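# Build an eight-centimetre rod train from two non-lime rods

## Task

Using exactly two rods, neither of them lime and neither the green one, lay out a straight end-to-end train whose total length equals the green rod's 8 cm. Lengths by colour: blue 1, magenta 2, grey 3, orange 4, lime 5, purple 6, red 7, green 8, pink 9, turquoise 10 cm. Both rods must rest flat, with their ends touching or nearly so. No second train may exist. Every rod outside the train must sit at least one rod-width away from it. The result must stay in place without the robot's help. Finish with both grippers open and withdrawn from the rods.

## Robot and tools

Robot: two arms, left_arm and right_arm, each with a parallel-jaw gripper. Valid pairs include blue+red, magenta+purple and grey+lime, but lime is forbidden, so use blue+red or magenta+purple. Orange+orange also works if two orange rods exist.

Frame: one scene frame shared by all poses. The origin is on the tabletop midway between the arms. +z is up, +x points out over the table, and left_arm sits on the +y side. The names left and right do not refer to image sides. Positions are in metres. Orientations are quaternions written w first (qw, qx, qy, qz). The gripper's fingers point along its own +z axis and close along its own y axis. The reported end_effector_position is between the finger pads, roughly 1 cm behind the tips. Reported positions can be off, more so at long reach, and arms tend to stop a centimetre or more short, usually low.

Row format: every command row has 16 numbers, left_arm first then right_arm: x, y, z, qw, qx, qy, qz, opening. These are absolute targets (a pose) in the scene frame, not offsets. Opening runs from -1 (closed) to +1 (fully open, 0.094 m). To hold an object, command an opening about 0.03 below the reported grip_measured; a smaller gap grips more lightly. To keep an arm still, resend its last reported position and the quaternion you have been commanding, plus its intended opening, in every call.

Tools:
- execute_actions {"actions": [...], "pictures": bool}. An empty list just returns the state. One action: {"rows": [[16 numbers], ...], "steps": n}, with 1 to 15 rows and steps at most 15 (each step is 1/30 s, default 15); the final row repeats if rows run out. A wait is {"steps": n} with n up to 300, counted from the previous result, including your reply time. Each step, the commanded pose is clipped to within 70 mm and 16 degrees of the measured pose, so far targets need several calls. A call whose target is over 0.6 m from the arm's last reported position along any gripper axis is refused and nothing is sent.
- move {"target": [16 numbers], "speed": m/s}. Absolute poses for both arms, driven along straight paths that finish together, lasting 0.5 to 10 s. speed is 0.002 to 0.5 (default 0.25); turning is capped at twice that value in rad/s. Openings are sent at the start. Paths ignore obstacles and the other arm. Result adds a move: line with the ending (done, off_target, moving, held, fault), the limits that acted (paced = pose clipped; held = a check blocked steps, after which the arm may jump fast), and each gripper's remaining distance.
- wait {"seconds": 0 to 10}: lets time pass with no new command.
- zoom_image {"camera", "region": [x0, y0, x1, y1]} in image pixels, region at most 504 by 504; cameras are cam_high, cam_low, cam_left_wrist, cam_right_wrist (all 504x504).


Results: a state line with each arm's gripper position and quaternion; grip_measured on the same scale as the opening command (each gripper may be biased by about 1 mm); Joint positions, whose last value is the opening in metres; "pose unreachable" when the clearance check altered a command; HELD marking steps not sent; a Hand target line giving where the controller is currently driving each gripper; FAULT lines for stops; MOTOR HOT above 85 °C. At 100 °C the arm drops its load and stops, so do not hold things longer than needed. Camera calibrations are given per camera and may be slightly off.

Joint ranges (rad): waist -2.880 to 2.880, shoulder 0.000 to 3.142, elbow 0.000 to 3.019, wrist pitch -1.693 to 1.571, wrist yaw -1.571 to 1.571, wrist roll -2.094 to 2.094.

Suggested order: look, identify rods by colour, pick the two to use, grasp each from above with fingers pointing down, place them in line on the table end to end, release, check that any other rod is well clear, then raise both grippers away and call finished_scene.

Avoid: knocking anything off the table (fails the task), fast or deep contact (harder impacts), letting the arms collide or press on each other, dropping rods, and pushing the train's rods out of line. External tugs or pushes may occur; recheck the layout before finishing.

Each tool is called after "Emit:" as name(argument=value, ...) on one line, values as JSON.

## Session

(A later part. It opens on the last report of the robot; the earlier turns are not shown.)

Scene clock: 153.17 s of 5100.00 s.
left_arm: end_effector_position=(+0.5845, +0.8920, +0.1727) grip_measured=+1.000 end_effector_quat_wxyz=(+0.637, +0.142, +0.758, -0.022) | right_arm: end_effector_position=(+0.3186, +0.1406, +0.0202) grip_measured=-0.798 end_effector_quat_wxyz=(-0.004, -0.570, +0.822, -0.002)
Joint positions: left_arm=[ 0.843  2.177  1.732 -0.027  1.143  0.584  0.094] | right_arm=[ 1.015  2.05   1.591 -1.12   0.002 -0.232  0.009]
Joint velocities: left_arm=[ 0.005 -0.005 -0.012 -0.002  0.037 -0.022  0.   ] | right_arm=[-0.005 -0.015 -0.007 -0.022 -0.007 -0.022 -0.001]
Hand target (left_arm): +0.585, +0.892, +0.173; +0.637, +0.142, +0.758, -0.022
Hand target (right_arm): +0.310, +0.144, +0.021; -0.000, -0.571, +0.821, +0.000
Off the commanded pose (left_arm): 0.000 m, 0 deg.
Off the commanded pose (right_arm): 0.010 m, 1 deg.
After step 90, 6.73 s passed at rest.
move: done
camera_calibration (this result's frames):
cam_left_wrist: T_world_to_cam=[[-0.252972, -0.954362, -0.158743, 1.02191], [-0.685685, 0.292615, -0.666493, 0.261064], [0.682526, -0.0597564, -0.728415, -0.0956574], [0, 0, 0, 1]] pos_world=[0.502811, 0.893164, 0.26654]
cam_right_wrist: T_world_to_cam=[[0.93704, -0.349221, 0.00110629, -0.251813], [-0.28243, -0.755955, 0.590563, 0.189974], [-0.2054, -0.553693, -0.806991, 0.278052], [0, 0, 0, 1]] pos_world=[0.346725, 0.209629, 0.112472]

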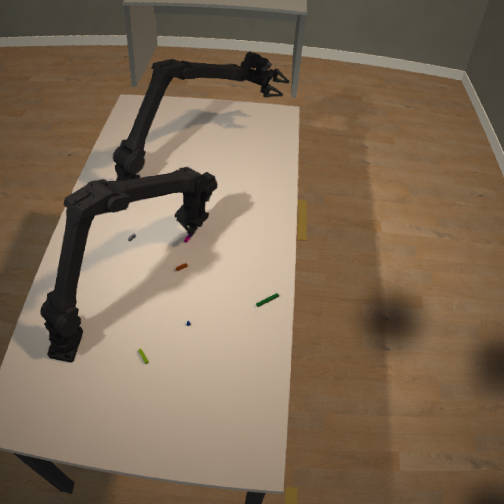

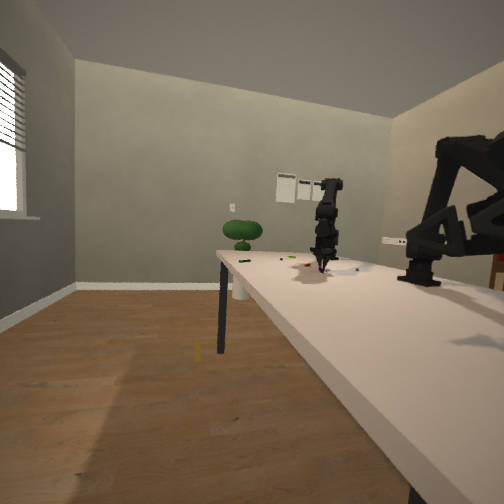

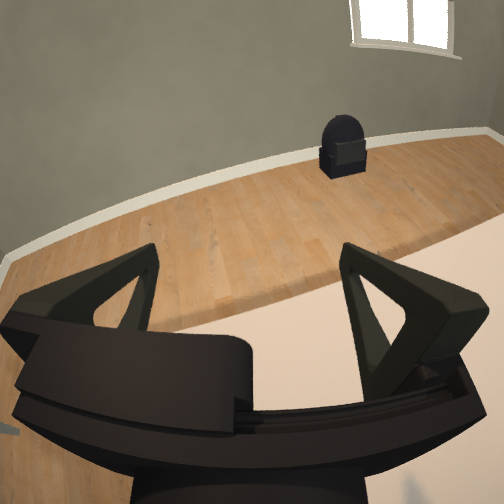

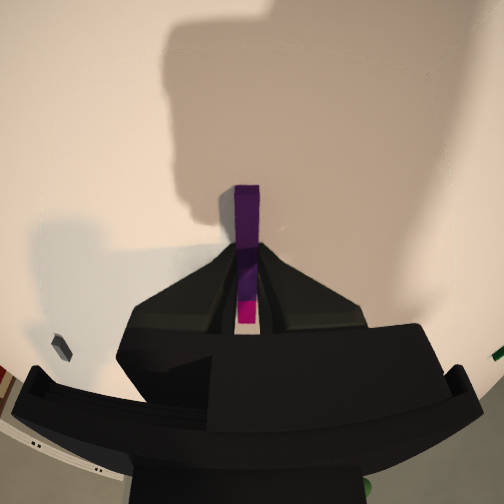

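Aligned. Push slightly more, release, retreat.

Emit:
move(target=[0.5845,0.892,0.1727,0.637,0.142,0.758,-0.022,1,0.314,0.1405,0.021,0,-0.571,0.821,0,-0.83], speed=0.008)

Emit:
move(target=[0.5845,0.892,0.1727,0.637,0.142,0.758,-0.022,1,0.316,0.140,0.021,0,-0.571,0.821,0,0])

Emit:
move(target=[0.5845,0.892,0.1727,0.637,0.142,0.758,-0.022,1,0.30,0.11,0.15,0,-0.571,0.821,0,0], speed=0.15)

Emit:
zoom_image(camera="cam_right_wrist", region=[170, 60, 330, 220])

Scene clock: 170.47 s of 5100.00 s.
left_arm: end_effector_position=(+0.5845, +0.8920, +0.1727) grip_measured=+1.000 end_effector_quat_wxyz=(+0.637, +0.142, +0.758, -0.022) | right_arm: end_effector_position=(+0.3184, +0.1402, +0.0203) grip_measured=-0.798 end_effector_quat_wxyz=(-0.003, -0.570, +0.822, -0.002)
Joint positions: left_arm=[ 0.843  2.177  1.732 -0.027  1.143  0.584  0.094] | right_arm=[ 1.015  2.047  1.587 -1.117  0.002 -0.232  0.009]
Joint velocities: left_arm=[-0.005 -0.005  0.012 -0.022  0.022  0.066  0.   ] | right_arm=[ 0.005 -0.005 -0.007 -0.007  0.037 -0.007  0.   ]
Hand target (left_arm): +0.584, +0.892, +0.173; +0.637, +0.142, +0.758, -0.022
Hand target (right_arm): +0.314, +0.141, +0.021; +0.000, -0.571, +0.821, +0.000
Off the commanded pose (left_arm): 0.000 m, 0 deg.
Off the commanded pose (right_arm): 0.004 m, 0 deg.
After step 90, 13.50 s passed at rest.
move: done
camera_calibration (this result's frames):
cam_left_wrist: T_world_to_cam=[[-0.252972, -0.954362, -0.158743, 1.02191], [-0.685685, 0.292615, -0.666493, 0.261064], [0.682526, -0.0597564, -0.728415, -0.0956574], [0, 0, 0, 1]] pos_world=[0.502811, 0.893164, 0.26654]
cam_right_wrist: T_world_to_cam=[[0.937038, -0.349223, 0.00154828, -0.251708], [-0.283057, -0.75689, 0.589064, 0.189946], [-0.204543, -0.552414, -0.808085, 0.27735], [0, 0, 0, 1]] pos_world=[0.346355, 0.209078, 0.112622]

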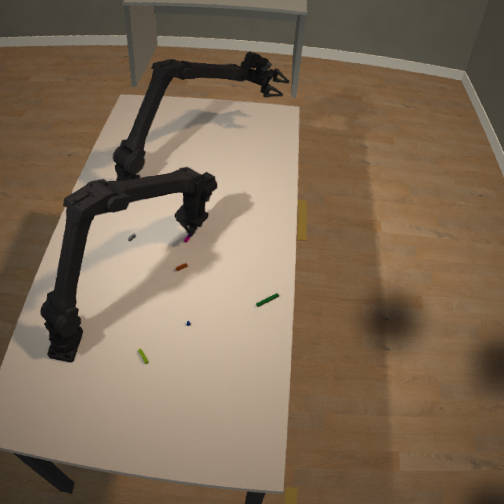

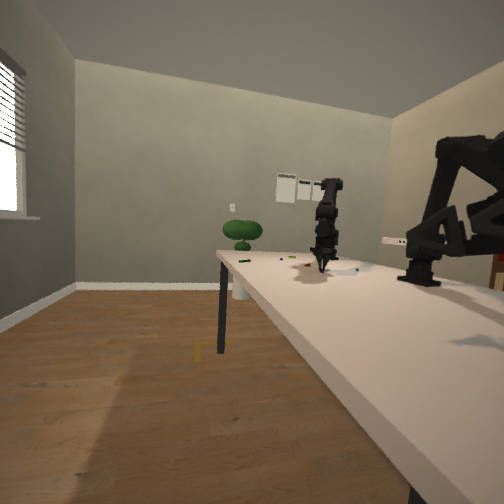

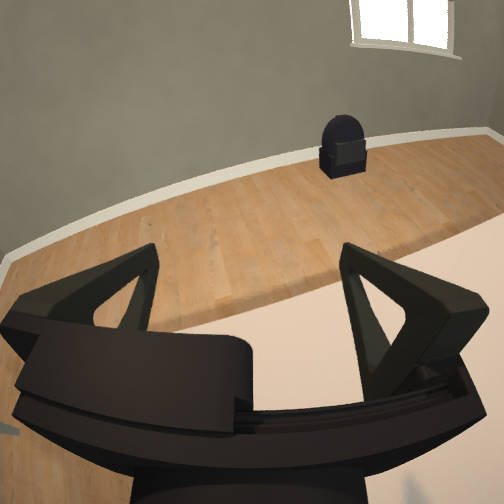

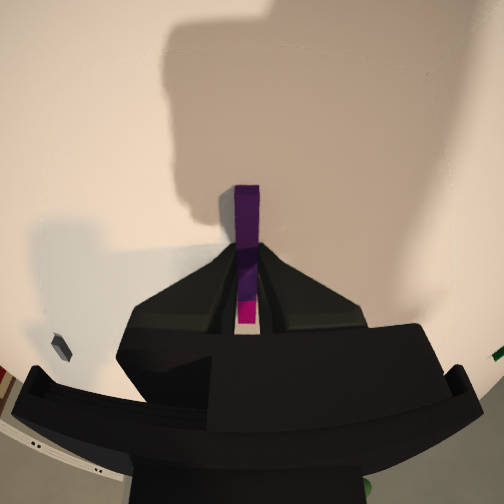

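Scene clock: 171.17 s of 5100.00 s.
left_arm: end_effector_position=(+0.5845, +0.8920, +0.1727) grip_measured=+1.000 end_effector_quat_wxyz=(+0.637, +0.142, +0.758, -0.022) | right_arm: end_effector_position=(+0.3182, +0.1405, +0.0209) grip_measured=-0.003 end_effector_quat_wxyz=(-0.002, -0.570, +0.822, -0.001)
Joint positions: left_arm=[ 0.843  2.177  1.732 -0.027  1.143  0.584  0.094] | right_arm=[ 1.015  2.046  1.587 -1.117  0.001 -0.232  0.047]
Joint velocities: left_arm=[-0.005 -0.005 -0.027  0.002  0.051 -0.051  0.   ] | right_arm=[-0.005 -0.005 -0.007  0.002 -0.007 -0.007 -0.   ]
Hand target (left_arm): +0.584, +0.892, +0.173; +0.637, +0.142, +0.758, -0.022
Hand target (right_arm): +0.316, +0.140, +0.021; +0.000, -0.571, +0.821, +0.000
Off the commanded pose (left_arm): 0.000 m, 0 deg.
Off the commanded pose (right_arm): 0.002 m, 0 deg.
move: done
camera_calibration (this result's frames):
cam_left_wrist: T_world_to_cam=[[-0.252972, -0.954362, -0.158743, 1.02191], [-0.685685, 0.292615, -0.666493, 0.261064], [0.682526, -0.0597564, -0.728415, -0.0956574], [0, 0, 0, 1]] pos_world=[0.502811, 0.893164, 0.26654]
cam_right_wrist: T_world_to_cam=[[0.937036, -0.349233, 0.000329125, -0.251455], [-0.282693, -0.757947, 0.587879, 0.189764], [-0.205057, -0.550957, -0.808949, 0.277966], [0, 0, 0, 1]] pos_world=[0.346266, 0.209162, 0.113385]

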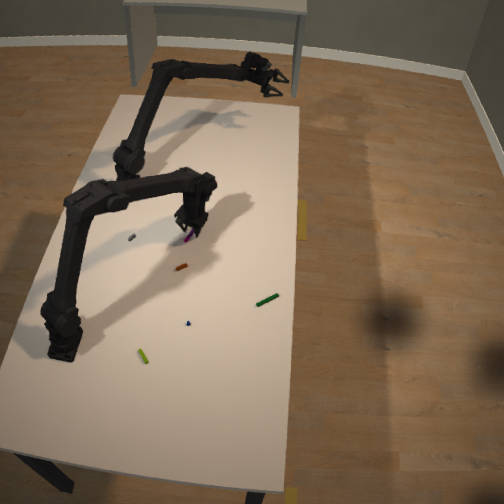

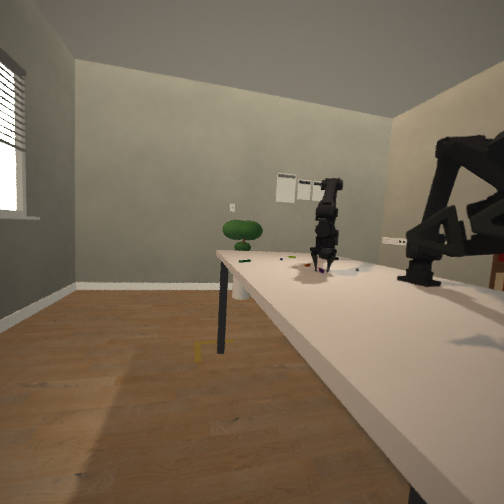

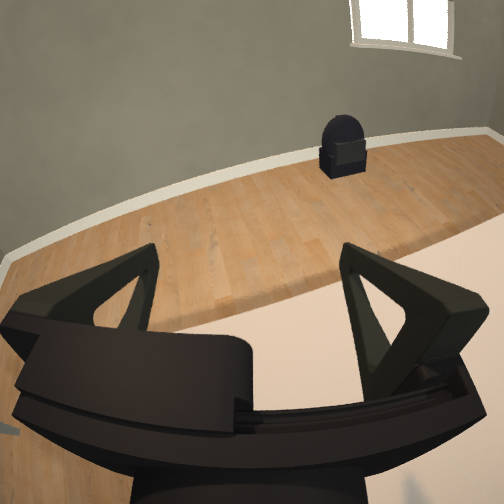

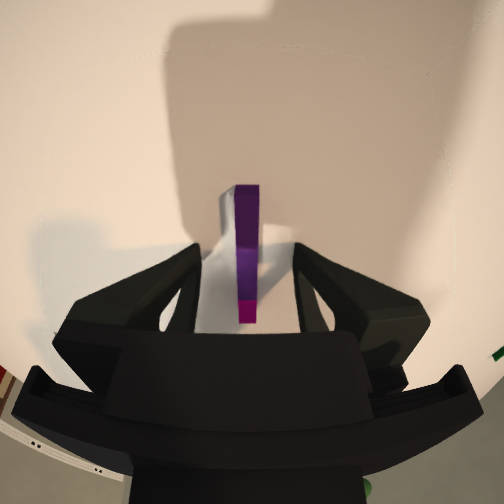

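Scene clock: 172.43 s of 5100.00 s.
left_arm: end_effector_position=(+0.5845, +0.8920, +0.1727) grip_measured=+1.000 end_effector_quat_wxyz=(+0.637, +0.142, +0.758, -0.022) | right_arm: end_effector_position=(+0.2910, +0.0999, +0.1212) grip_measured=-0.002 end_effector_quat_wxyz=(-0.024, -0.569, +0.822, -0.010)
Joint positions: left_arm=[ 0.843  2.177  1.732 -0.027  1.143  0.584  0.094] | right_arm=[ 1.015  1.858  1.572 -1.337  0.001 -0.232  0.047]
Joint velocities: left_arm=[-0.015 -0.015  0.007 -0.002  0.007 -0.022  0.   ] | right_arm=[-0.005 -0.015  0.002  0.002  0.007 -0.007 -0.   ]
Hand target (left_arm): +0.584, +0.892, +0.173; +0.637, +0.142, +0.758, -0.022
Hand target (right_arm): +0.298, +0.108, +0.149; -0.000, -0.571, +0.821, -0.000
Off the commanded pose (left_arm): 0.000 m, 0 deg.
Off the commanded pose (right_arm): 0.032 m, 3 deg.
move: off_target (right_arm)
camera_calibration (this result's frames):
cam_left_wrist: T_world_to_cam=[[-0.252972, -0.954362, -0.158743, 1.02191], [-0.685685, 0.292615, -0.666493, 0.261064], [0.682526, -0.0597564, -0.728415, -0.0956574], [0, 0, 0, 1]] pos_world=[0.502811, 0.893164, 0.26654]
cam_right_wrist: T_world_to_cam=[[0.936903, -0.349432, -0.0105397, -0.238791], [-0.266856, -0.734324, 0.624144, 0.0809993], [-0.225835, -0.58195, -0.781238, 0.336931], [0, 0, 0, 1]] pos_world=[0.32143, 0.172116, 0.210152]

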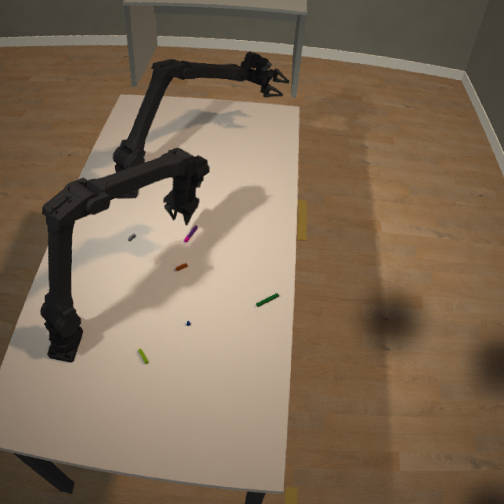

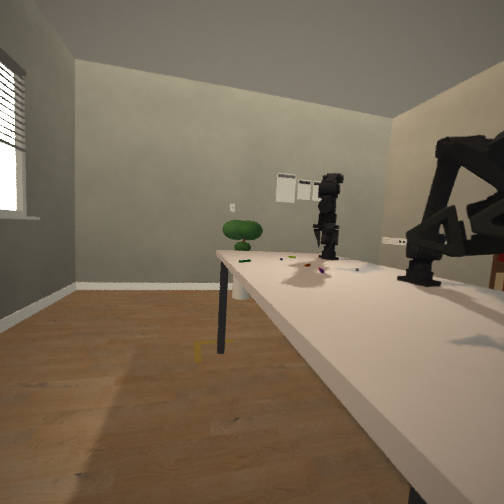

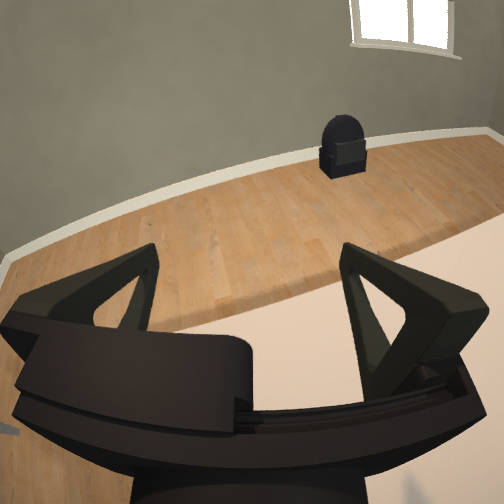

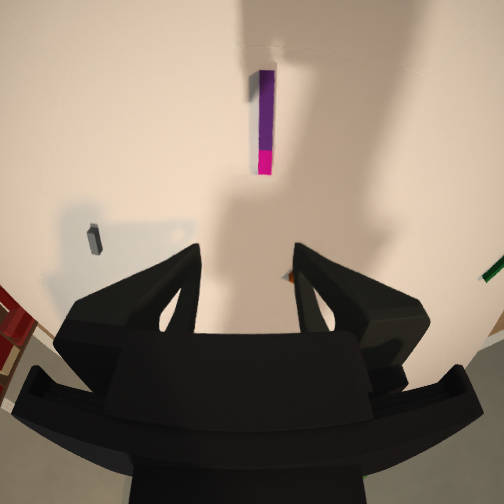

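Region (170, 60, 330, 220) of cam_right_wrist's 504x504 image, scaled by 3.150, with more detail than that image has.

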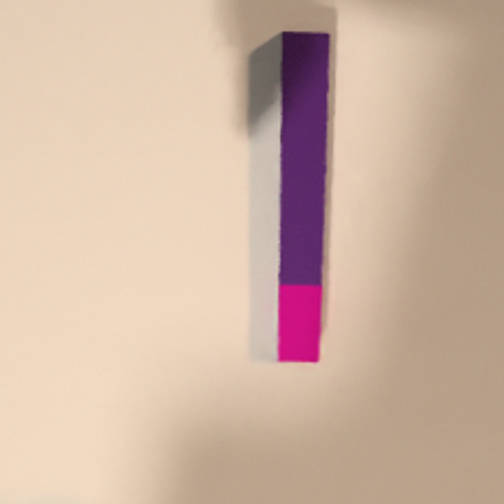

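Emit:
finished_scene(scene=2)

The scene is finished: the task was done.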